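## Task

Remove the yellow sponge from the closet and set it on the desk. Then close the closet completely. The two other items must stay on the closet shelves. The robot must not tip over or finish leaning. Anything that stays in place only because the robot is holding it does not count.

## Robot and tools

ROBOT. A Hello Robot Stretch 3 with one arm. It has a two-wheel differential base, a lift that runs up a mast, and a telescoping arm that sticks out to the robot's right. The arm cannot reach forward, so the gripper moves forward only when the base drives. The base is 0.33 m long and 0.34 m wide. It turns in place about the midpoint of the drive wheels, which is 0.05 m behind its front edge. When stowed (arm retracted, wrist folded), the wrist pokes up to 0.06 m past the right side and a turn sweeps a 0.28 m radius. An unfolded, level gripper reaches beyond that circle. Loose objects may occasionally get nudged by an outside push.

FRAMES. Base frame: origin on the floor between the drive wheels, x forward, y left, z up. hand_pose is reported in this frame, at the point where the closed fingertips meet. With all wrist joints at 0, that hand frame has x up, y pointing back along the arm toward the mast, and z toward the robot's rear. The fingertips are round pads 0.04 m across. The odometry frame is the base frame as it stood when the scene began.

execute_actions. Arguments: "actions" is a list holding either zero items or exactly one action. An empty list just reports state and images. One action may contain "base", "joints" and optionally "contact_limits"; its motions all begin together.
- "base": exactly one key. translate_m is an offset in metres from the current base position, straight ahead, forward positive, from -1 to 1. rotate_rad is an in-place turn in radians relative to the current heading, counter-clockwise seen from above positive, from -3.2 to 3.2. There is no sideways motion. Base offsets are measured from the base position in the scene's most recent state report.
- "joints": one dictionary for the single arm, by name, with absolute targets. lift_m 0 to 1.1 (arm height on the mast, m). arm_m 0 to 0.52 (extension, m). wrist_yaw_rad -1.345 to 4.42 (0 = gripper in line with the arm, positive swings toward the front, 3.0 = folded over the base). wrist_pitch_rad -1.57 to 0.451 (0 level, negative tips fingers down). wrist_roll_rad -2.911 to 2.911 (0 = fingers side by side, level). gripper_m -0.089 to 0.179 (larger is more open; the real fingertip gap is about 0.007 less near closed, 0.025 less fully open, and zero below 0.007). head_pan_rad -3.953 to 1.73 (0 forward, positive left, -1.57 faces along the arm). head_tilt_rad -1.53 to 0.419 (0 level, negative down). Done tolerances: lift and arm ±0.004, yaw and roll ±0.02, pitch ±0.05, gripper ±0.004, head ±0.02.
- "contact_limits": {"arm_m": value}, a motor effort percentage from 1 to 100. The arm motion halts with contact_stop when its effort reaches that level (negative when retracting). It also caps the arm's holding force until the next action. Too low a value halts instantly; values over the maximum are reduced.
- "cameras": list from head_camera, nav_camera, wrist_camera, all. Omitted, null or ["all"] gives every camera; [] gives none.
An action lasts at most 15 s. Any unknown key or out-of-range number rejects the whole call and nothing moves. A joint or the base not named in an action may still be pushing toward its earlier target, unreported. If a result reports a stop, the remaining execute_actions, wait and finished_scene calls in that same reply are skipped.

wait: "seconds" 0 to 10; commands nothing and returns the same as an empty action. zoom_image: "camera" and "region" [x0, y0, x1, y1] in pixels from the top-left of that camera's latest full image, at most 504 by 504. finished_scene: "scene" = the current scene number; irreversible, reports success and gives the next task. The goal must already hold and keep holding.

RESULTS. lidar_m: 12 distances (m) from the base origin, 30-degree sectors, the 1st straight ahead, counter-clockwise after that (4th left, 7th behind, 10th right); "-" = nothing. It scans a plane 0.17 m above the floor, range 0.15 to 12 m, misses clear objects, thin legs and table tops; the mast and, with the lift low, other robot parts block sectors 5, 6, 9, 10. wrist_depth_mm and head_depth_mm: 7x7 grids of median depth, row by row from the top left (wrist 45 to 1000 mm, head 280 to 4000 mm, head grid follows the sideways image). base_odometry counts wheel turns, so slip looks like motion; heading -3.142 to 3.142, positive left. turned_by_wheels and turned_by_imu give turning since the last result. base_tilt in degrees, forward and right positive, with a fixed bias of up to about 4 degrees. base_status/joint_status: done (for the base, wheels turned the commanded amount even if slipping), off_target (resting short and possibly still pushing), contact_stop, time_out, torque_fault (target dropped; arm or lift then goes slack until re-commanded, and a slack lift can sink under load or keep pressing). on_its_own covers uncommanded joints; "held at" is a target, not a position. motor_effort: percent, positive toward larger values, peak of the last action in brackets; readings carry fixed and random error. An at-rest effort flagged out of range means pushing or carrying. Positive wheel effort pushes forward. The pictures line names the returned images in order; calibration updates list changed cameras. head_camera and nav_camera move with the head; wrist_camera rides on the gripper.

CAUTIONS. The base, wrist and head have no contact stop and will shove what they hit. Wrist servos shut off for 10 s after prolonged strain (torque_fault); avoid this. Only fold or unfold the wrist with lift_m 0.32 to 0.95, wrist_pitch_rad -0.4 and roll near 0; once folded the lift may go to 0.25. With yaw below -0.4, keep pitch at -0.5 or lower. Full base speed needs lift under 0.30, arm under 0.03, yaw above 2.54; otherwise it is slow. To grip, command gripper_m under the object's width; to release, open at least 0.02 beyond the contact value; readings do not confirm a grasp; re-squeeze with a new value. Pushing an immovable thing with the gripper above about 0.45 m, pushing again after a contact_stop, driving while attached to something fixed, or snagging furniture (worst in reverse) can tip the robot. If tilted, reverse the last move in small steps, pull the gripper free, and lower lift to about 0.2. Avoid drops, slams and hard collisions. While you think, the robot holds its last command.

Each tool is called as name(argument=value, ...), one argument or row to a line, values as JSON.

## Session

execute_actions(
  actions=[],
)

Scene clock: 0.00 s.
base_odometry: x=+0.000 y=+0.000 heading=+0.000 (m, m, rad; odometry frame)
turned_by_wheels: +0.000 (rad since the last result)
turned_by_imu: +0.000 (rad since the last result)
base_tilt: forward=-2.0 right=+1.9 (deg)
lidar_m: 1.97 2.57 2.58 2.69 2.40 2.14 1.32 1.20 1.20 1.44 1.61 1.69
head_depth_mm: 1660 1798 1817 1828 1824 1844 1837 / 1665 1956 1990 2001 1966 1972 1984 / 1795 2640 3286 3229 3305 3246 2314 / 1867 2822 3382 3341 3244 3211 2326 / 1870 2764 3082 3038 3051 3020 2316 / 1874 2736 2815 2822 2780 2754 2368 / 1862 2531 2605 2595 2585 2589 2367
base_status: not commanded
joint_positions: lift_m=+0.397 arm_m=-0.002 wrist_yaw_rad=+2.907 wrist_pitch_rad=-0.523 wrist_roll_rad=+0.018 gripper_m=+0.037 head_pan_rad=+0.007 head_tilt_rad=-0.023
joint_status: not commanded
motor_effort: left_wheel=+1 right_wheel=+0 lift_m=+26 arm_m=+0 wrist_yaw_rad=+0 wrist_pitch_rad=+5 wrist_roll_rad=+0 gripper_m=+0 head_pan_rad=+0 head_tilt_rad=+1 (%)
hand_pose: x=+0.0276 y=+0.0612 z=+0.3873 quat_wxyz=(+0.263, +0.705, +0.099, +0.651) (m; base frame)
wrist_depth_mm: - - - - - - - / - - - - - - - / 884 - 914 905 930 971 975 / 742 - 768 778 793 794 800 / 637 635 - 661 667 670 681 / 554 560 - 567 572 576 583 / 494 - - 513 502 512 514
pictures: head_camera (sideways: a quarter turn clockwise sets it upright), nav_camera (sideways: a quarter turn counterclockwise sets it upright), wrist_camera
camera_calibration (this result's frames):
head_camera: T_world_to_cam=[[-0.00586284, 0.0136059, -0.99989, 1.32513], [-0.0484689, 0.998728, 0.0138743, -0.01116], [0.998807, 0.0485449, -0.00519592, -0.034663], [0, 0, 0, 1]] pos_world=[0.0418497, -0.00520109, 1.32496]
nav_camera: T_world_to_cam=[[0.0545194, 0.0230971, 0.998246, -1.2576], [0.056437, -0.998206, 0.0200139, 0.0283914], [0.996916, 0.0552469, -0.0557251, 0.0229814], [0, 0, 0, 1]] pos_world=[0.0440509, 0.0561178, 1.25611]
wrist_camera: T_world_to_cam=[[0.969569, -0.244793, 0.00360283, -0.0165965], [-0.158518, -0.638935, -0.752751, 0.360311], [0.18657, 0.729273, -0.658295, 0.367178], [0, 0, 0, 1]] pos_world=[0.00470289, -0.0416208, 0.512996]
Images, in order (width x height): head_camera 896x504, nav_camera 672x504, wrist_camera 644x364.

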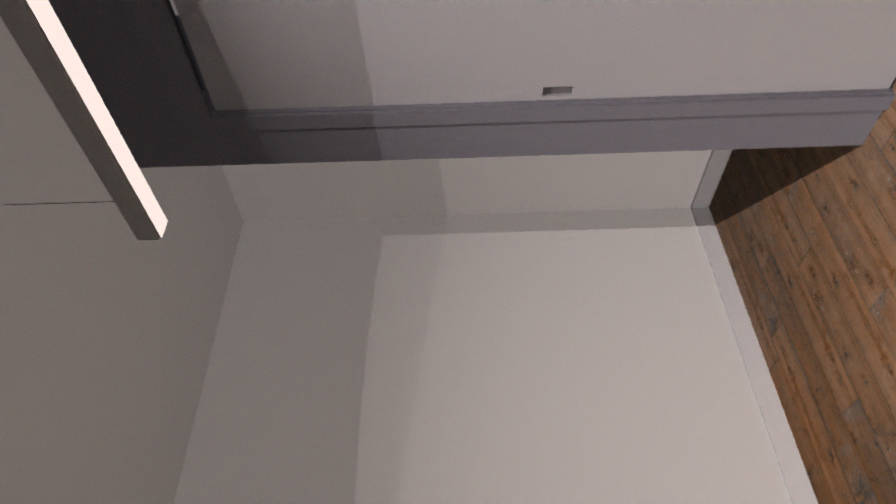

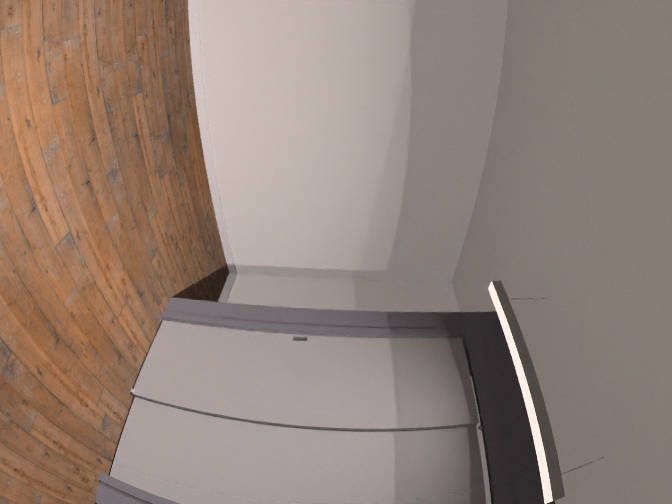

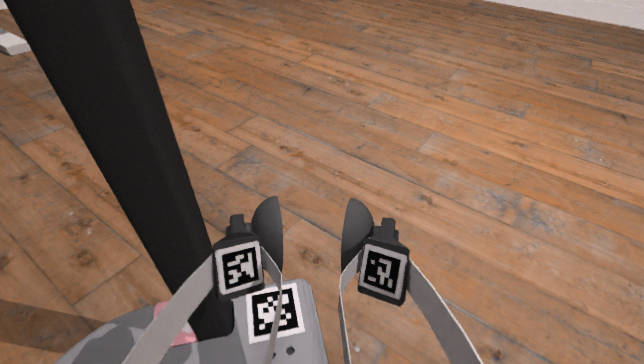

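execute_actions(
  actions=[
    {"base":{"rotate_rad":-0.6},"joints":{"lift_m":0.28,"head_tilt_rad":-0.3,"gripper_m":-0.02}},
  ],
  cameras=["head_camera","nav_camera"],
)

Scene clock: 2.40 s.
base_odometry: x=+0.000 y=+0.000 heading=-0.600 (m, m, rad; odometry frame)
turned_by_wheels: -0.600 (rad since the last result)
turned_by_imu: -0.609 (rad since the last result)
base_tilt: forward=-2.0 right=+1.8 (deg)
lidar_m: 1.61 1.88 2.57 2.57 2.82 1.99 2.14 1.38 1.20 1.20 1.38 1.62
head_depth_mm: 1351 1406 1486 1568 1673 1765 1570 / 1435 1508 1563 1648 1698 1802 1594 / 1485 1541 1641 1715 1820 1895 1591 / 1526 1601 1689 1772 1870 1949 1594 / 1565 1621 1728 1799 1924 1967 1609 / 1573 1647 1750 1846 1949 2017 1617 / 1607 1700 1797 1901 2025 2080 1615
base_status: done
joint_positions: lift_m=+0.280 arm_m=-0.002 wrist_yaw_rad=+2.907 wrist_pitch_rad=-0.524 wrist_roll_rad=+0.018 gripper_m=-0.020 head_pan_rad=+0.007 head_tilt_rad=-0.297
joint_status: all done
motor_effort: left_wheel=+3(9) right_wheel=-2(9) lift_m=+22(22) arm_m=+0(0) wrist_yaw_rad=+0(0) wrist_pitch_rad=+5(5) wrist_roll_rad=+0(0) gripper_m=-7(83) head_pan_rad=+0(0) head_tilt_rad=+0(16) (%)
hand_pose: x=+0.0275 y=+0.0610 z=+0.2698 quat_wxyz=(+0.263, +0.705, +0.100, +0.650) (m; base frame)
wrist_depth_mm: - - - - - - - / 828 879 914 904 947 987 989 / 682 - 712 721 721 743 767 / 569 - 586 593 609 617 622 / 491 507 - - 503 514 521 / - - - - 441 446 451 / - - - 388 390 390 398
pictures: head_camera (sideways: a quarter turn clockwise sets it upright), nav_camera (sideways: a quarter turn counterclockwise sets it upright)
camera_calibration (this result's frames):
head_camera: T_world_to_cam=[[-0.276439, 0.0116938, -0.96096, 1.27575], [-0.0431673, 0.998766, 0.0245718, -0.0251124], [0.960061, 0.0482747, -0.275593, 0.317551], [0, 0, 0, 1]] pos_world=[0.0467141, -0.00516659, 1.31407]
nav_camera: T_world_to_cam=[[0.322822, 0.0249933, 0.94613, -1.19104], [0.0600152, -0.99818, 0.00589094, 0.0467607], [0.944555, 0.0548804, -0.323735, 0.372152], [0, 0, 0, 1]] pos_world=[0.0301711, 0.0560199, 1.24708]
Images, in order (width x height): head_camera 896x504, nav_camera 672x504.

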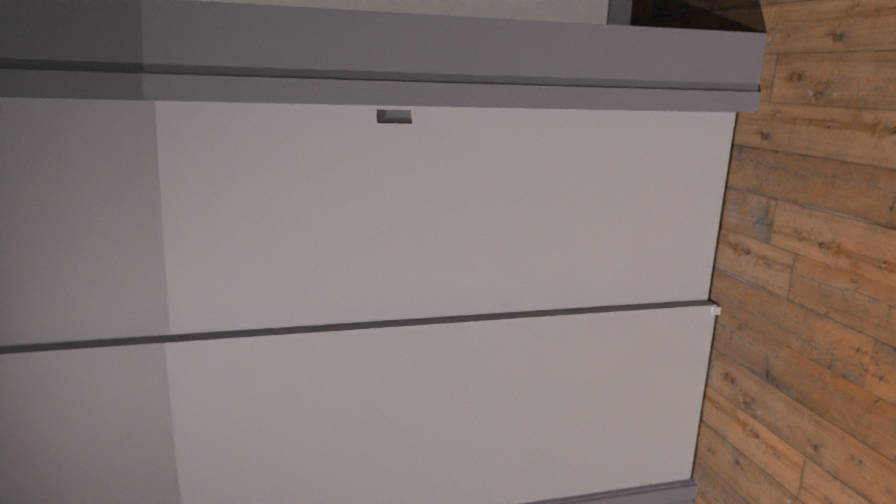

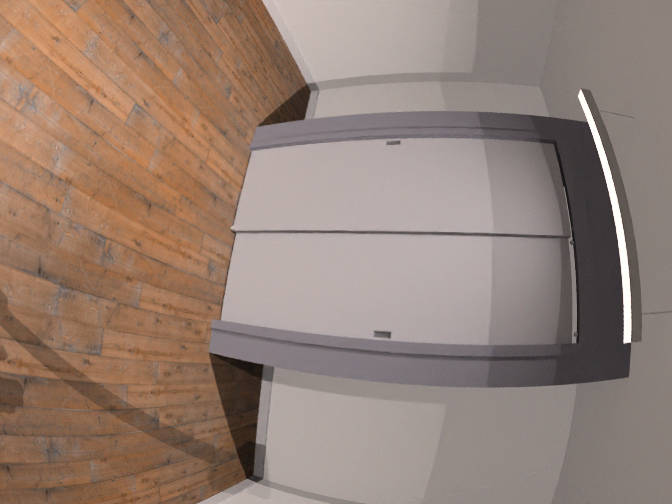

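execute_actions(
  actions=[
    {"base":{"rotate_rad":0.628}},
  ],
  cameras=[],
)

execute_actions(
  actions=[
    {"base":{"translate_m":1.0}},
  ],
  cameras=[],
)

execute_actions(
  actions=[
    {"base":{"translate_m":0.58},"joints":{"head_pan_rad":-1.57,"head_tilt_rad":-0.75}},
  ],
  cameras=[],
)

execute_actions(
  actions=[
    {"base":{"rotate_rad":0.716},"joints":{"lift_m":0.9,"wrist_pitch_rad":-0.4,"wrist_roll_rad":0}},
  ],
  cameras=["head_camera"],
)

execute_actions(
  actions=[
    {"joints":{"wrist_yaw_rad":0}},
  ],
  cameras=["head_camera"],
)

Scene clock: 4.67 s.
base_odometry: x=+0.000 y=+0.000 heading=+0.028 (m, m, rad; odometry frame)
turned_by_wheels: +0.628 (rad since the last result)
turned_by_imu: +0.637 (rad since the last result)
base_tilt: forward=-2.0 right=+1.9 (deg)
lidar_m: 2.00 2.56 2.59 2.66 2.40 2.08 1.31 1.20 1.20 1.47 1.61 1.70
head_depth_mm: 1681 1749 1818 1907 1991 1979 1571 / 1822 1912 1996 2100 2200 2051 1584 / 2951 3123 3308 3520 2914 2070 1578 / 2938 3071 3234 3294 2932 2064 1594 / 2697 2803 2947 3052 2970 2088 1603 / 2535 2594 2751 2829 2862 2091 1607 / 2383 2479 2539 2621 2682 2107 1621
base_status: done
joint_positions: lift_m=+0.280 arm_m=-0.002 wrist_yaw_rad=+2.907 wrist_pitch_rad=-0.524 wrist_roll_rad=+0.018 gripper_m=-0.020 head_pan_rad=+0.007 head_tilt_rad=-0.297
joint_status: not commanded
motor_effort: left_wheel=-2(8) right_wheel=+3(10) lift_m=+21(22) arm_m=+0(0) wrist_yaw_rad=+1(0) wrist_pitch_rad=+5(5) wrist_roll_rad=+0(0) gripper_m=-7(7) head_pan_rad=-1(0) head_tilt_rad=-2(1) (%)
hand_pose: x=+0.0275 y=+0.0610 z=+0.2698 quat_wxyz=(+0.263, +0.705, +0.100, +0.650) (m; base frame)
wrist_depth_mm: - - - - - - - / 831 883 899 916 923 960 966 / 687 - 709 721 720 744 755 / 571 - 586 603 601 613 615 / 488 504 - - 511 517 524 / - - - - 442 445 450 / - - - 388 387 392 398
pictures: none
No camera images: the call's "cameras" was empty. Leave "cameras" out to get every camera's image.

Scene clock: 9.77 s.
base_odometry: x=+1.000 y=+0.028 heading=+0.028 (m, m, rad; odometry frame)
turned_by_wheels: +0.000 (rad since the last result)
turned_by_imu: +0.002 (rad since the last result)
base_tilt: forward=-2.0 right=+1.8 (deg)
lidar_m: 1.20 1.79 1.80 2.20 3.05 2.65 2.17 1.97 1.98 1.15 0.99 1.00
head_depth_mm: 982 1029 1065 1110 1167 1223 1283 / 1925 2014 2128 2227 2348 2031 1580 / 2114 2211 2346 2453 2567 2065 1583 / 2017 2111 2223 2288 2422 2077 1602 / 1883 1953 2042 2125 2215 2089 1604 / 1744 1829 1896 1954 2047 2030 1619 / 1656 1695 1760 1836 1898 1928 1619
base_status: done
joint_positions: lift_m=+0.280 arm_m=-0.002 wrist_yaw_rad=+2.907 wrist_pitch_rad=-0.524 wrist_roll_rad=+0.018 gripper_m=-0.020 head_pan_rad=+0.007 head_tilt_rad=-0.297
joint_status: not commanded
motor_effort: left_wheel=-2(8) right_wheel=+3(11) lift_m=+22(22) arm_m=+0(0) wrist_yaw_rad=+1(0) wrist_pitch_rad=+5(5) wrist_roll_rad=+0(0) gripper_m=-7(7) head_pan_rad=-1(0) head_tilt_rad=+0(2) (%)
hand_pose: x=+0.0275 y=+0.0610 z=+0.2697 quat_wxyz=(+0.263, +0.705, +0.100, +0.650) (m; base frame)
wrist_depth_mm: - - - - - - - / 848 873 888 918 940 968 975 / 669 - 698 724 731 747 757 / 573 - 585 597 601 608 617 / 485 507 - - 510 518 520 / - - - - 444 442 449 / - - - 388 389 392 398
pictures: none
No camera images: the call's "cameras" was empty. Leave "cameras" out to get every camera's image.

Scene clock: 13.33 s.
base_odometry: x=+1.579 y=+0.044 heading=+0.028 (m, m, rad; odometry frame)
turned_by_wheels: +0.000 (rad since the last result)
turned_by_imu: +0.001 (rad since the last result)
base_tilt: forward=-2.0 right=+1.8 (deg)
lidar_m: 1.49 1.34 1.36 1.65 3.25 3.11 2.67 2.42 1.16 0.69 0.62 0.60
head_depth_mm: 930 1079 1289 1506 1595 1338 1168 / 842 969 1130 1353 1560 1350 1168 / 771 872 1003 1179 1426 1359 1173 / 660 738 837 968 1147 1313 1185 / 613 679 761 865 1008 1197 1192 / 572 627 697 787 902 1049 1169 / 534 585 643 721 819 936 1076
base_status: done
joint_positions: lift_m=+0.280 arm_m=-0.002 wrist_yaw_rad=+2.907 wrist_pitch_rad=-0.524 wrist_roll_rad=+0.018 gripper_m=-0.020 head_pan_rad=-1.563 head_tilt_rad=-0.741
joint_status: all done
motor_effort: left_wheel=-2(7) right_wheel=+4(10) lift_m=+21(22) arm_m=+0(0) wrist_yaw_rad=+0(0) wrist_pitch_rad=+5(5) wrist_roll_rad=+0(0) gripper_m=-7(7) head_pan_rad=-3(29) head_tilt_rad=-3(25) (%)
hand_pose: x=+0.0275 y=+0.0610 z=+0.2697 quat_wxyz=(+0.263, +0.705, +0.100, +0.650) (m; base frame)
wrist_depth_mm: - - - - - - - / 841 891 887 909 932 942 972 / 681 - 706 717 737 753 753 / 572 - 581 596 595 611 629 / 488 515 - - 511 508 515 / - - - - 441 440 454 / - - - 387 388 398 397
pictures: none
No camera images: the call's "cameras" was empty. Leave "cameras" out to get every camera's image.

Scene clock: 19.80 s.
base_odometry: x=+1.579 y=+0.044 heading=+0.744 (m, m, rad; odometry frame)
turned_by_wheels: +0.716 (rad since the last result)
turned_by_imu: +0.728 (rad since the last result)
base_tilt: forward=-1.9 right=+1.8 (deg)
lidar_m: 1.35 1.41 1.96 3.15 3.13 2.49 2.41 0.92 0.64 0.60 0.63 1.39
head_depth_mm: 503 563 645 749 851 - 1122 / 504 565 650 753 899 - 1153 / 505 568 650 756 906 - - / 506 570 652 758 891 - 1138 / 489 541 620 739 892 1056 1170 / 489 556 637 742 926 1344 1195 / 497 558 643 1695 1651 1391 1196
base_status: done
joint_positions: lift_m=+0.900 arm_m=-0.002 wrist_yaw_rad=+2.907 wrist_pitch_rad=-0.423 wrist_roll_rad=+0.004 gripper_m=-0.020 head_pan_rad=-1.563 head_tilt_rad=-0.741
joint_status: all done
motor_effort: left_wheel=-1(9) right_wheel=+3(10) lift_m=+30(33) arm_m=+0(0) wrist_yaw_rad=+0(1) wrist_pitch_rad=+9(9) wrist_roll_rad=-1(1) gripper_m=-6(7) head_pan_rad=-3(3) head_tilt_rad=-2(4) (%)
hand_pose: x=+0.0308 y=+0.0747 z=+0.9114 quat_wxyz=(+0.229, +0.705, +0.066, +0.668) (m; base frame)
wrist_depth_mm: - - - - - - - / - - - - - - - / - - - - - - - / - - - - - - - / - - - - - - - / - - - - - - - / - - - - - - -
pictures: head_camera (sideways: a quarter turn clockwise sets it upright)
camera_calibration (this result's frames):
head_camera: T_world_to_cam=[[0.00855942, 0.662938, -0.748625, 0.997068], [0.998847, 0.0296934, 0.037715, -0.0485614], [0.0472319, -0.748085, -0.66192, 0.825797], [0, 0, 0, 1]] pos_world=[0.000967097, -0.0417853, 1.29487]
Images, in order (width x height): head_camera 896x504.

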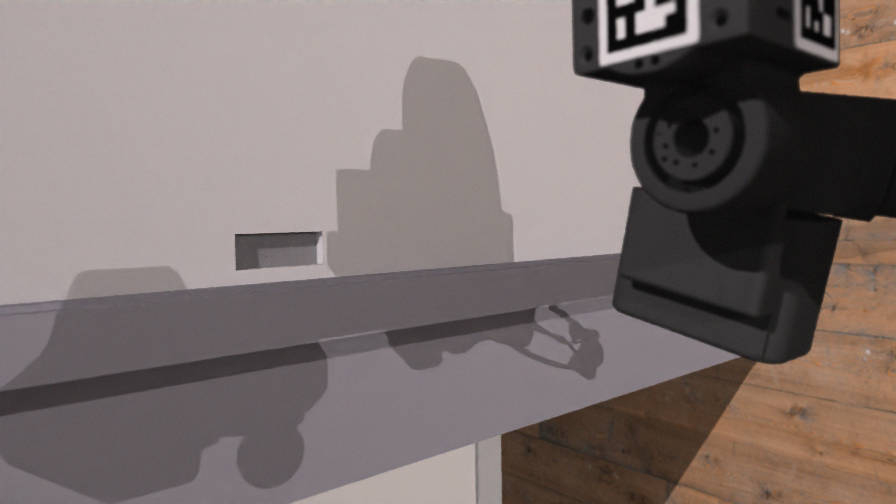

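Scene clock: 22.23 s.
base_odometry: x=+1.579 y=+0.044 heading=+0.744 (m, m, rad; odometry frame)
turned_by_wheels: +0.000 (rad since the last result)
turned_by_imu: +0.001 (rad since the last result)
base_tilt: forward=-2.0 right=+1.8 (deg)
lidar_m: 1.35 1.41 1.96 3.12 3.12 2.50 2.42 0.93 0.64 0.59 0.63 1.39
head_depth_mm: 502 564 643 749 853 - - / 503 566 646 757 881 - - / 505 568 650 759 - - - / 507 570 652 759 880 1109 1181 / 488 542 621 742 896 1121 1187 / 489 557 638 750 928 1349 1189 / 495 559 642 1691 1651 1391 1199
base_status: not commanded
joint_positions: lift_m=+0.900 arm_m=-0.002 wrist_yaw_rad=+0.001 wrist_pitch_rad=-0.423 wrist_roll_rad=+0.002 gripper_m=-0.020 head_pan_rad=-1.563 head_tilt_rad=-0.741
joint_status: all done
motor_effort: left_wheel=-2(2) right_wheel=+3(3) lift_m=+30(30) arm_m=+0(0) wrist_yaw_rad=-1(0) wrist_pitch_rad=+9(9) wrist_roll_rad=+0(1) gripper_m=-6(7) head_pan_rad=-3(3) head_tilt_rad=-4(3) (%)
hand_pose: x=-0.0212 y=-0.3668 z=+0.9114 quat_wxyz=(+0.691, +0.149, -0.692, -0.148) (m; base frame)
wrist_depth_mm: - 331 325 346 338 332 327 / - 364 353 375 371 366 360 / - 403 396 418 407 404 401 / - 464 443 466 456 457 446 / - - 501 - 527 510 509 / - - 594 662 608 593 605 / - - 703 720 716 710 763
pictures: head_camera (sideways: a quarter turn clockwise sets it upright)
camera_calibration (this result's frames):
head_camera: T_world_to_cam=[[0.00855982, 0.662938, -0.748626, 0.997068], [0.998847, 0.0296928, 0.037715, -0.0485614], [0.0472315, -0.748085, -0.661919, 0.825797], [0, 0, 0, 1]] pos_world=[0.000967072, -0.0417853, 1.29487]
Images, in order (width x height): head_camera 896x504.

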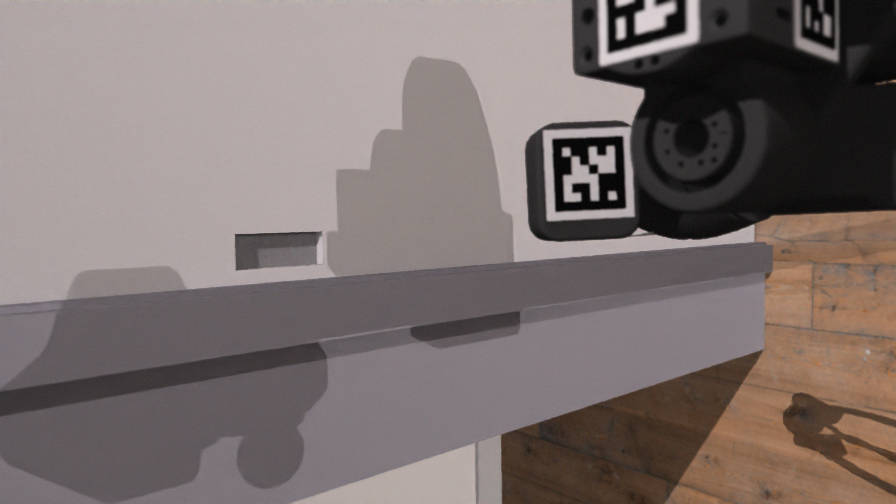

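execute_actions(
  actions=[
    {"base":{"translate_m":0.045},"joints":{"wrist_pitch_rad":0.05,"wrist_roll_rad":1.57,"lift_m":0.885,"arm_m":0.14,"head_tilt_rad":-0.6}},
  ],
)

Scene clock: 25.07 s.
base_odometry: x=+1.613 y=+0.074 heading=+0.743 (m, m, rad; odometry frame)
turned_by_wheels: +0.000 (rad since the last result)
turned_by_imu: +0.001 (rad since the last result)
base_tilt: forward=-2.0 right=+1.8 (deg)
lidar_m: 1.30 1.36 1.89 3.41 3.13 2.53 2.46 0.93 0.64 0.59 0.63 1.34
head_depth_mm: 493 543 603 665 - 951 1085 / 495 544 603 668 - 959 1089 / 497 547 608 670 - 960 1101 / 484 532 588 656 756 890 1049 / 479 528 594 670 769 897 1115 / 487 537 597 676 806 1474 1270 / 489 539 1354 1579 1757 1516 1275
base_status: done
joint_positions: lift_m=+0.885 arm_m=+0.140 wrist_yaw_rad=+0.000 wrist_pitch_rad=+0.024 wrist_roll_rad=+1.569 gripper_m=-0.020 head_pan_rad=-1.563 head_tilt_rad=-0.606
joint_status: all done
motor_effort: left_wheel=-2(4) right_wheel=+3(8) lift_m=+21(26) arm_m=+3(2) wrist_yaw_rad=+0(0) wrist_pitch_rad=+10(10) wrist_roll_rad=+0(2) gripper_m=-7(7) head_pan_rad=-3(3) head_tilt_rad=+2(12) (%)
hand_pose: x=-0.0212 y=-0.5415 z=+1.0057 quat_wxyz=(+0.001, +0.000, -1.000, +0.012) (m; base frame)
wrist_depth_mm: 213 213 216 216 217 217 218 / 221 221 223 223 225 224 225 / 228 231 231 231 233 234 233 / 238 239 241 252 242 243 241 / 225 229 231 - 243 248 249 / 223 224 225 230 226 227 227 / 251 251 252 251 253 256 254
pictures: head_camera (sideways: a quarter turn clockwise sets it upright), nav_camera (sideways: a quarter turn counterclockwise sets it upright), wrist_camera
camera_calibration (this result's frames):
head_camera: T_world_to_cam=[[0.0093921, 0.555938, -0.831171, 1.10467], [0.998811, 0.0345571, 0.0344003, -0.0442521], [0.0478473, -0.830505, -0.554952, 0.68664], [0, 0, 0, 1]] pos_world=[0.000970468, -0.0423381, 1.30074]
nav_camera: T_world_to_cam=[[0.0272708, -0.595568, 0.802842, -1.00234], [-0.99815, -0.0598804, -0.0105158, 0.0745744], [0.0543373, -0.80107, -0.596099, 0.731984], [0, 0, 0, 1]] pos_world=[0.061997, -0.00612613, 1.24184]
wrist_camera: T_world_to_cam=[[-0.0169665, -0.0105583, -0.9998, 0.995951], [0.980869, 0.19377, -0.0186915, 0.169864], [0.193928, -0.98099, 0.00706876, -0.372155], [0, 0, 0, 1]] pos_world=[-0.0775453, -0.387479, 1.00156]
Images, in order (width x height): head_camera 896x504, nav_camera 672x504, wrist_camera 644x364.

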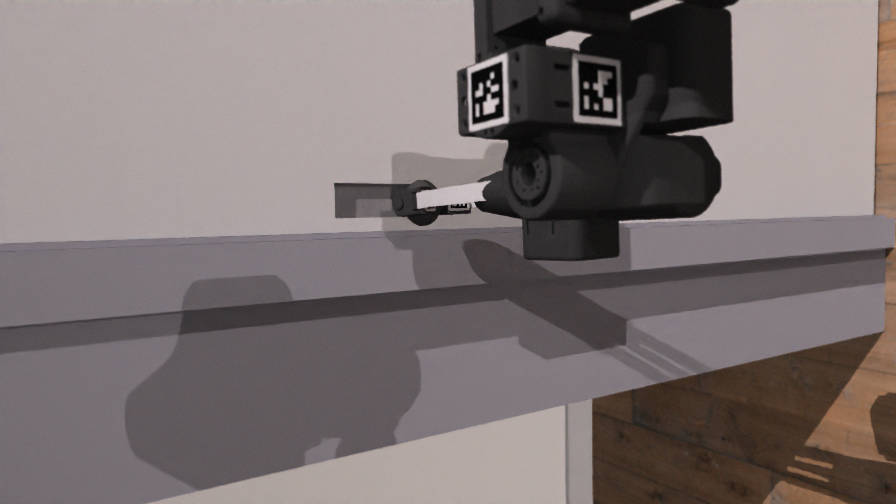

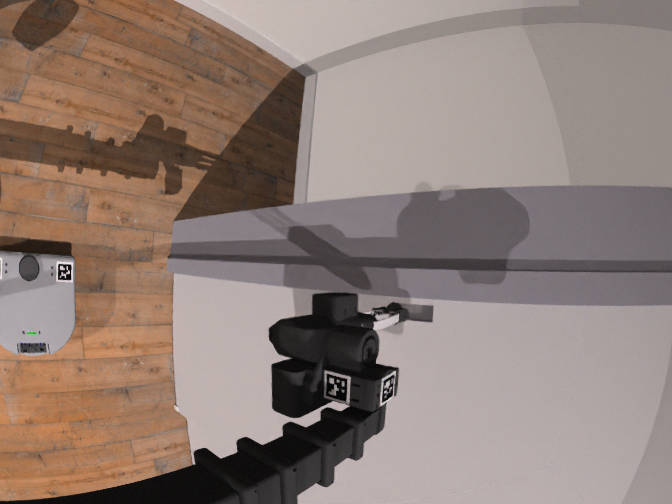

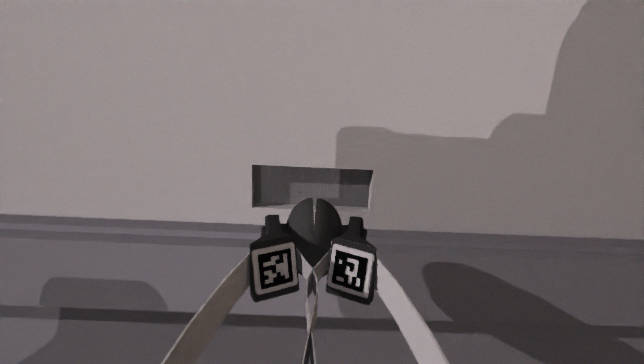

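execute_actions(
  actions=[
    {"base":{"translate_m":-0.002},"joints":{"arm_m":0.22},"contact_limits":{"arm_m":10}},
  ],
  cameras=["wrist_camera"],
)

Scene clock: 27.07 s.
base_odometry: x=+1.611 y=+0.073 heading=+0.743 (m, m, rad; odometry frame)
turned_by_wheels: +0.000 (rad since the last result)
turned_by_imu: -0.001 (rad since the last result)
base_tilt: forward=-2.0 right=+1.8 (deg)
lidar_m: 1.30 1.37 1.90 3.41 3.14 2.54 2.46 0.93 0.65 0.59 0.63 1.35
head_depth_mm: 494 543 603 - - 905 1092 / 495 544 606 - - 908 1097 / 498 548 609 - 829 920 1105 / 485 533 591 652 766 893 1049 / 481 528 594 672 769 899 1088 / 487 536 598 673 804 1464 1270 / 489 539 1339 1580 1760 1524 1275
base_status: done
joint_positions: lift_m=+0.885 arm_m=+0.213 wrist_yaw_rad=-0.009 wrist_pitch_rad=+0.022 wrist_roll_rad=+1.569 gripper_m=-0.020 head_pan_rad=-1.563 head_tilt_rad=-0.606
joint_status: arm_m contact_stop (moved +0.073 of +0.080)
on_its_own: arm_m is slack since a contact_stop, until your next command for it (your +0.220 is given up)
motor_effort: left_wheel=-3(7) right_wheel=+8(11) lift_m=+21(21) arm_m=+0(9) wrist_yaw_rad=+6(9) wrist_pitch_rad=+11(12) wrist_roll_rad=+0(0) gripper_m=-7(7) head_pan_rad=-3(3) head_tilt_rad=+3(2) (%)
contact_limits: arm_m 10 (drawing in: default 24, maximum 40; extending or still: default 34, maximum 55)
hand_pose: x=-0.0236 y=-0.6148 z=+1.0052 quat_wxyz=(+0.001, -0.004, -1.000, +0.011) (m; base frame)
wrist_depth_mm: 148 149 149 151 151 151 153 / 154 154 155 155 156 157 158 / 159 159 161 161 162 162 164 / 165 165 167 167 167 169 169 / 171 171 174 - 176 175 177 / 162 166 169 163 178 179 180 / 148 149 150 151 152 154 155
pictures: wrist_camera
camera_calibration (this result's frames):
wrist_camera: T_world_to_cam=[[-0.0168342, -0.00845626, -0.999823, 0.995948], [0.982624, 0.184721, -0.018107, 0.180285], [0.184842, -0.982755, 0.00519968, -0.443042], [0, 0, 0, 1]] pos_world=[-0.0784937, -0.460283, 1.00134]
Images, in order (width x height): wrist_camera 644x364.

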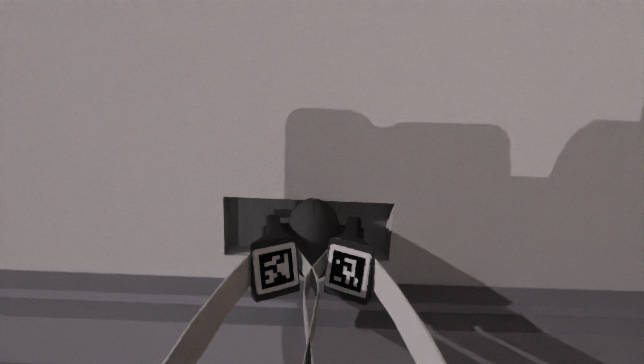

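execute_actions(
  actions=[
    {"base":{"rotate_rad":-0.11},"joints":{"arm_m":0.213}},
  ],
  cameras=["wrist_camera","head_camera"],
)

Scene clock: 28.93 s.
base_odometry: x=+1.611 y=+0.073 heading=+0.633 (m, m, rad; odometry frame)
turned_by_wheels: -0.110 (rad since the last result)
turned_by_imu: -0.110 (rad since the last result)
base_tilt: forward=-2.0 right=+1.8 (deg)
lidar_m: 1.31 1.33 1.71 3.42 3.47 2.63 2.46 1.04 0.67 0.59 0.62 1.40
head_depth_mm: 510 562 629 - - 962 1163 / 506 559 623 - - 944 1142 / 503 554 616 - 838 931 1127 / 1099 1076 1309 1185 1267 1412 1200 / 1089 548 590 654 739 875 1046 / 467 517 581 654 749 869 1193 / 475 521 577 650 774 1518 1272
base_status: done
joint_positions: lift_m=+0.885 arm_m=+0.213 wrist_yaw_rad=-0.004 wrist_pitch_rad=+0.023 wrist_roll_rad=+1.569 gripper_m=-0.020 head_pan_rad=-1.563 head_tilt_rad=-0.606
joint_status: all done
motor_effort: left_wheel=+0(26) right_wheel=+1(43) lift_m=+21(21) arm_m=+1(2) wrist_yaw_rad=+3(53) wrist_pitch_rad=+10(11) wrist_roll_rad=+0(0) gripper_m=-7(7) head_pan_rad=-3(3) head_tilt_rad=+1(2) (%)
hand_pose: x=-0.0223 y=-0.6146 z=+1.0055 quat_wxyz=(+0.001, -0.002, -1.000, +0.011) (m; base frame)
wrist_depth_mm: 161 163 165 164 165 167 167 / 165 166 166 168 168 169 171 / 169 169 170 172 172 172 174 / 171 172 173 174 176 176 178 / 175 176 178 - 179 180 182 / 469 481 487 478 488 500 185 / 223 228 232 238 242 248 256
pictures: head_camera (sideways: a quarter turn clockwise sets it upright), wrist_camera
camera_calibration (this result's frames):
head_camera: T_world_to_cam=[[0.00939716, 0.555372, -0.831549, 1.10516], [0.99881, 0.0345792, 0.034382, -0.0442283], [0.0478491, -0.830883, -0.554386, 0.685905], [0, 0, 0, 1]] pos_world=[0.000970418, -0.0423389, 1.30077]
wrist_camera: T_world_to_cam=[[-0.0167714, -0.00964273, -0.999813, 0.995517], [0.981686, 0.189626, -0.0182962, 0.182167], [0.189767, -0.981809, 0.00628583, -0.443459], [0, 0, 0, 1]] pos_world=[-0.0779806, -0.460336, 1.00145]
Images, in order (width x height): head_camera 896x504, wrist_camera 644x364.

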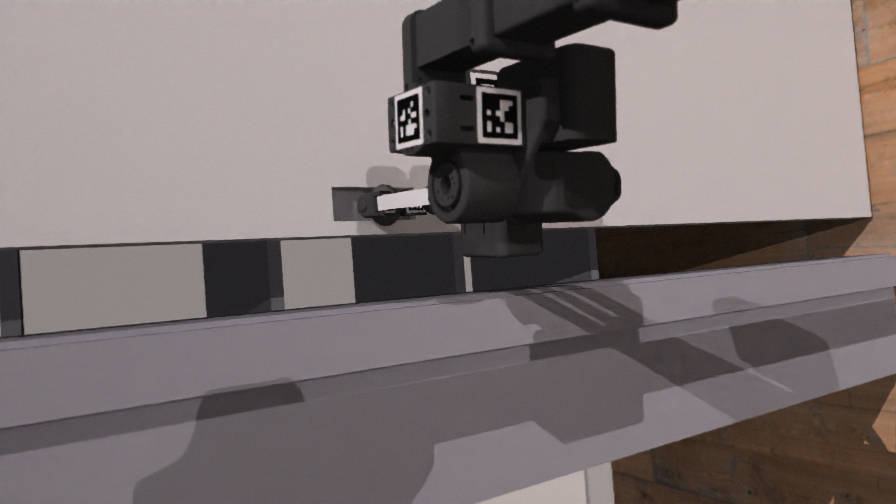

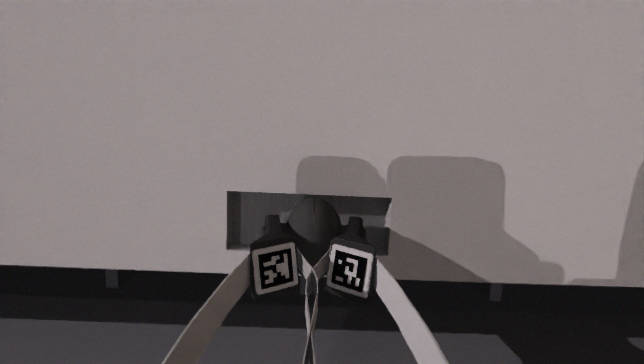

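execute_actions(
  actions=[
    {"joints":{"arm_m":0.185}},
  ],
  cameras=[],
)

execute_actions(
  actions=[
    {"base":{"rotate_rad":0.108}},
  ],
  cameras=[],
)

execute_actions(
  actions=[
    {"joints":{"arm_m":0.235},"contact_limits":{"arm_m":10}},
  ],
  cameras=["head_camera"],
)

execute_actions(
  actions=[
    {"base":{"translate_m":-0.2},"joints":{"head_tilt_rad":-0.5}},
  ],
  cameras=["head_camera","nav_camera"],
)

Scene clock: 30.43 s.
base_odometry: x=+1.611 y=+0.073 heading=+0.633 (m, m, rad; odometry frame)
turned_by_wheels: +0.000 (rad since the last result)
turned_by_imu: +0.000 (rad since the last result)
base_tilt: forward=-2.0 right=+1.9 (deg)
lidar_m: 1.30 1.33 1.72 3.42 3.49 2.62 2.46 1.04 0.66 0.59 0.61 1.39
head_depth_mm: 508 560 625 673 - 969 1146 / 505 556 618 664 - 947 1127 / 502 552 612 675 - 926 1110 / 1091 1077 1315 1186 1270 1413 1205 / 1093 544 589 655 736 874 1047 / 467 517 581 654 748 871 1191 / 476 521 577 649 773 1526 1280
base_status: not commanded
joint_positions: lift_m=+0.885 arm_m=+0.185 wrist_yaw_rad=-0.001 wrist_pitch_rad=+0.023 wrist_roll_rad=+1.569 gripper_m=-0.020 head_pan_rad=-1.563 head_tilt_rad=-0.606
joint_status: all done
motor_effort: left_wheel=+1(1) right_wheel=+0(1) lift_m=+21(21) arm_m=-3(4) wrist_yaw_rad=+1(3) wrist_pitch_rad=+10(11) wrist_roll_rad=+0(0) gripper_m=-7(8) head_pan_rad=-3(3) head_tilt_rad=+1(3) (%)
hand_pose: x=-0.0216 y=-0.5869 z=+1.0056 quat_wxyz=(+0.001, -0.001, -1.000, +0.011) (m; base frame)
wrist_depth_mm: 186 186 187 189 189 190 190 / 189 191 191 192 193 193 194 / 193 193 193 195 196 196 197 / 196 197 198 199 200 201 202 / 200 201 203 - 204 205 207 / 294 296 305 279 563 555 548 / 218 223 227 232 236 242 246
pictures: none
No camera images: the call's "cameras" was empty. Leave "cameras" out to get every camera's image.

Scene clock: 31.40 s.
base_odometry: x=+1.611 y=+0.073 heading=+0.741 (m, m, rad; odometry frame)
turned_by_wheels: +0.108 (rad since the last result)
turned_by_imu: +0.110 (rad since the last result)
base_tilt: forward=-2.0 right=+1.8 (deg)
lidar_m: 1.30 1.36 1.90 3.40 3.13 2.53 2.46 0.87 0.64 0.59 0.63 1.35
head_depth_mm: 493 542 603 650 - 928 1085 / 496 543 606 659 - 914 1093 / 1104 1162 1288 678 - 1398 1196 / 491 535 595 653 769 893 1049 / 480 528 595 672 767 896 1091 / 486 537 598 674 803 1474 1271 / 489 539 1326 1580 1769 1527 1275
base_status: done
joint_positions: lift_m=+0.885 arm_m=+0.185 wrist_yaw_rad=+0.000 wrist_pitch_rad=+0.024 wrist_roll_rad=+1.569 gripper_m=-0.020 head_pan_rad=-1.563 head_tilt_rad=-0.606
joint_status: not commanded
motor_effort: left_wheel=-2(6) right_wheel=+4(8) lift_m=+21(21) arm_m=-3(3) wrist_yaw_rad=+1(1) wrist_pitch_rad=+10(10) wrist_roll_rad=+0(0) gripper_m=-7(7) head_pan_rad=-3(3) head_tilt_rad=+2(3) (%)
hand_pose: x=-0.0214 y=-0.5869 z=+1.0056 quat_wxyz=(+0.001, +0.000, -1.000, +0.011) (m; base frame)
wrist_depth_mm: 173 173 174 174 175 176 176 / 178 179 181 193 181 182 182 / 545 186 188 197 190 188 190 / 724 612 771 822 774 719 650 / 219 226 234 - 251 260 271 / 176 177 178 177 186 190 194 / 180 182 183 183 183 184 185
pictures: none
No camera images: the call's "cameras" was empty. Leave "cameras" out to get every camera's image.

Scene clock: 32.87 s.
base_odometry: x=+1.611 y=+0.073 heading=+0.741 (m, m, rad; odometry frame)
turned_by_wheels: +0.000 (rad since the last result)
turned_by_imu: +0.000 (rad since the last result)
base_tilt: forward=-2.0 right=+1.8 (deg)
lidar_m: 1.30 1.36 1.89 3.41 3.12 2.54 2.46 0.86 0.64 0.59 0.63 1.34
head_depth_mm: 492 540 601 - 791 903 1076 / 494 544 604 - 809 907 1083 / 1102 1162 1329 - 1036 1423 1195 / 491 535 596 646 763 893 1044 / 479 529 595 672 769 897 1085 / 487 537 596 673 803 1475 1264 / 489 539 1338 1579 1768 1524 1278
base_status: not commanded
joint_positions: lift_m=+0.885 arm_m=+0.235 wrist_yaw_rad=+0.000 wrist_pitch_rad=+0.024 wrist_roll_rad=+1.569 gripper_m=-0.020 head_pan_rad=-1.563 head_tilt_rad=-0.606
joint_status: all done
motor_effort: left_wheel=-2(2) right_wheel=+4(4) lift_m=+21(21) arm_m=+3(3) wrist_yaw_rad=+0(0) wrist_pitch_rad=+10(10) wrist_roll_rad=+0(0) gripper_m=-7(7) head_pan_rad=-3(3) head_tilt_rad=+2(3) (%)
contact_limits: arm_m 10 (drawing in: default 24, maximum 40; extending or still: default 34, maximum 55)
hand_pose: x=-0.0214 y=-0.6365 z=+1.0057 quat_wxyz=(+0.001, +0.000, -1.000, +0.012) (m; base frame)
wrist_depth_mm: 126 126 126 127 127 128 128 / 130 130 142 143 141 132 133 / 135 135 137 142 138 136 137 / 709 546 791 725 750 516 616 / 218 222 230 - 248 486 545 / 157 161 163 153 175 178 183 / 131 133 135 138 140 142 143
pictures: head_camera (sideways: a quarter turn clockwise sets it upright)
camera_calibration (this result's frames):
head_camera: T_world_to_cam=[[0.00939742, 0.555372, -0.831549, 1.10516], [0.99881, 0.0345788, 0.034382, -0.0442283], [0.0478487, -0.830883, -0.554386, 0.685905], [0, 0, 0, 1]] pos_world=[0.000970398, -0.0423389, 1.30077]
Images, in order (width x height): head_camera 896x504.

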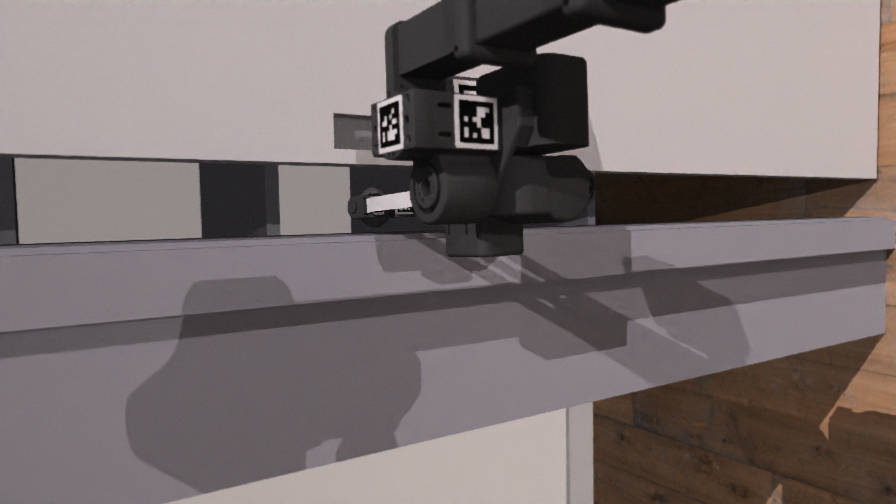

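Scene clock: 36.33 s.
base_odometry: x=+1.464 y=-0.062 heading=+0.741 (m, m, rad; odometry frame)
turned_by_wheels: +0.000 (rad since the last result)
turned_by_imu: +0.001 (rad since the last result)
base_tilt: forward=-2.0 right=+1.8 (deg)
lidar_m: 1.51 1.57 2.19 3.09 3.12 2.33 2.26 0.85 0.63 0.62 0.63 1.56
head_depth_mm: 488 527 574 624 - 791 899 / 490 530 578 620 - 801 910 / 503 545 595 642 - 831 952 / 1107 1219 1215 1298 1315 1535 1337 / 1117 1222 1242 1309 1376 1492 1301 / 1102 1175 1073 1133 781 804 903 / 791 579 584 628 698 799 916
base_status: done
joint_positions: lift_m=+0.885 arm_m=+0.235 wrist_yaw_rad=+0.001 wrist_pitch_rad=+0.024 wrist_roll_rad=+1.569 gripper_m=-0.020 head_pan_rad=-1.563 head_tilt_rad=-0.508
joint_status: all done
motor_effort: left_wheel=-2(11) right_wheel=+4(26) lift_m=+21(21) arm_m=+3(3) wrist_yaw_rad=-1(34) wrist_pitch_rad=+10(10) wrist_roll_rad=+0(0) gripper_m=-8(7) head_pan_rad=-3(3) head_tilt_rad=+3(13) (%)
hand_pose: x=-0.0211 y=-0.6365 z=+1.0057 quat_wxyz=(+0.001, +0.001, -1.000, +0.012) (m; base frame)
wrist_depth_mm: 121 121 122 123 123 123 123 / 126 126 126 127 127 128 127 / 130 131 142 144 142 132 133 / 135 136 137 138 138 137 137 / 895 556 916 - 897 545 631 / 671 621 702 653 727 591 647 / 533 524 548 563 566 560 583
pictures: head_camera (sideways: a quarter turn clockwise sets it upright), nav_camera (sideways: a quarter turn counterclockwise sets it upright)
camera_calibration (this result's frames):
head_camera: T_world_to_cam=[[0.0100399, 0.471447, -0.881837, 1.17073], [0.998786, 0.0378095, 0.031585, -0.040591], [0.0482325, -0.881084, -0.470495, 0.57675], [0, 0, 0, 1]] pos_world=[0.000969617, -0.0422394, 1.30504]
nav_camera: T_world_to_cam=[[0.0266427, -0.513672, 0.857573, -1.0737], [-0.998144, -0.0606594, -0.00532398, 0.0678162], [0.0547546, -0.85584, -0.514334, 0.625604], [0, 0, 0, 1]] pos_world=[0.0620419, -0.0119973, 1.2429]
Images, in order (width x height): head_camera 896x504, nav_camera 672x504.

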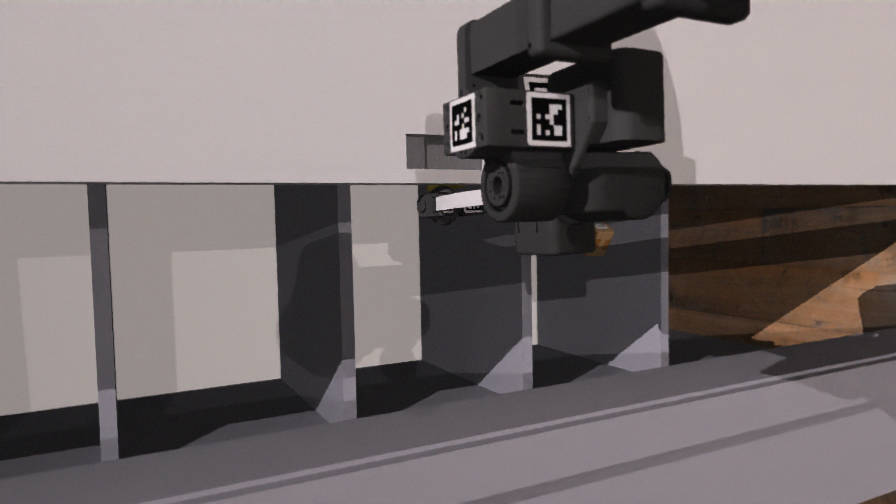

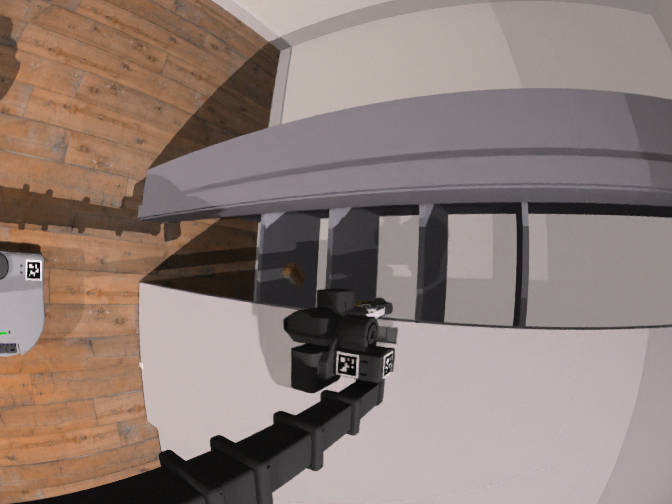

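execute_actions(
  actions=[
    {"base":{"translate_m":-0.2},"joints":{"head_tilt_rad":-0.6,"head_pan_rad":-1.4}},
  ],
  cameras=["head_camera","nav_camera"],
)

Scene clock: 39.70 s.
base_odometry: x=+1.316 y=-0.197 heading=+0.741 (m, m, rad; odometry frame)
turned_by_wheels: +0.000 (rad since the last result)
turned_by_imu: +0.001 (rad since the last result)
base_tilt: forward=-2.0 right=+1.9 (deg)
lidar_m: 1.71 1.78 2.48 3.05 2.83 2.13 2.06 0.86 0.64 0.62 0.72 0.87
head_depth_mm: 481 523 573 - - 833 981 / 1098 1166 1312 - 1242 900 1036 / 1117 1195 1340 1177 1362 1505 1259 / 1140 1212 1364 1221 1354 1509 1265 / 1160 1238 1397 1292 1444 1514 1272 / 1127 1177 1165 1205 1304 1104 1192 / 923 950 967 807 860 976 1198
base_status: done
joint_positions: lift_m=+0.885 arm_m=+0.235 wrist_yaw_rad=+0.004 wrist_pitch_rad=+0.024 wrist_roll_rad=+1.569 gripper_m=-0.020 head_pan_rad=-1.407 head_tilt_rad=-0.593
joint_status: all done
motor_effort: left_wheel=+0(7) right_wheel=+2(22) lift_m=+22(22) arm_m=+2(2) wrist_yaw_rad=-3(26) wrist_pitch_rad=+10(10) wrist_roll_rad=+0(0) gripper_m=-7(7) head_pan_rad=+2(14) head_tilt_rad=-2(9) (%)
hand_pose: x=-0.0202 y=-0.6365 z=+1.0057 quat_wxyz=(+0.001, +0.002, -1.000, +0.012) (m; base frame)
wrist_depth_mm: 119 120 120 121 121 122 122 / 124 124 125 125 126 126 126 / 128 129 141 142 141 131 131 / 134 134 135 137 138 136 136 / 914 550 903 - 819 555 620 / 930 606 923 989 798 603 652 / 807 609 819 854 786 803 664
pictures: head_camera (sideways: a quarter turn clockwise sets it upright), nav_camera (sideways: a quarter turn counterclockwise sets it upright)
camera_calibration (this result's frames):
head_camera: T_world_to_cam=[[-0.0752202, 0.539379, -0.838697, 1.115], [0.981242, 0.189754, 0.034029, -0.0436621], [0.1775, -0.820405, -0.543535, 0.670995], [0, 0, 0, 1]] pos_world=[0.00761139, -0.0426325, 1.30134]
nav_camera: T_world_to_cam=[[0.117657, -0.573212, 0.810916, -1.01342], [-0.976709, -0.214342, -0.00980025, 0.0735122], [0.179431, -0.790876, -0.58508, 0.716886], [0, 0, 0, 1]] pos_world=[0.0624037, 0.0018215, 1.24195]
Images, in order (width x height): head_camera 896x504, nav_camera 672x504.

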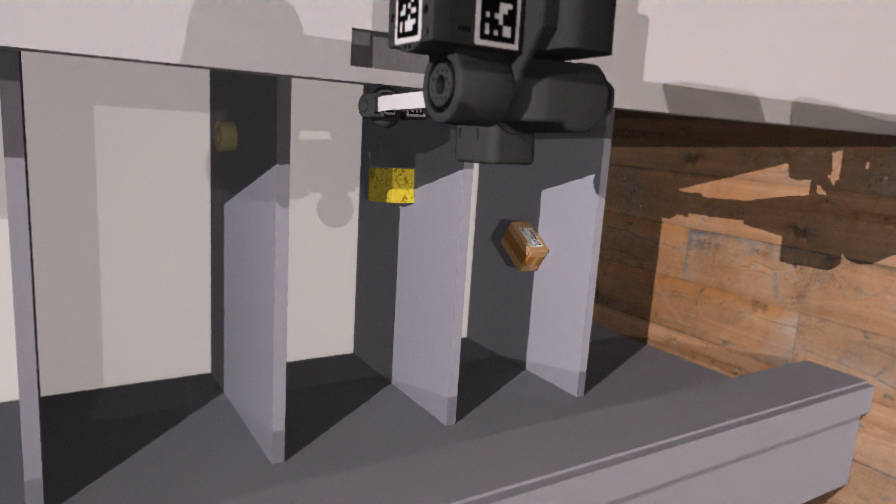

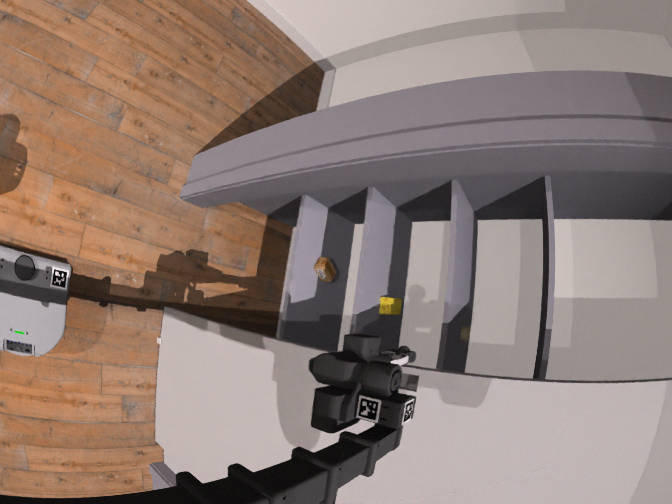

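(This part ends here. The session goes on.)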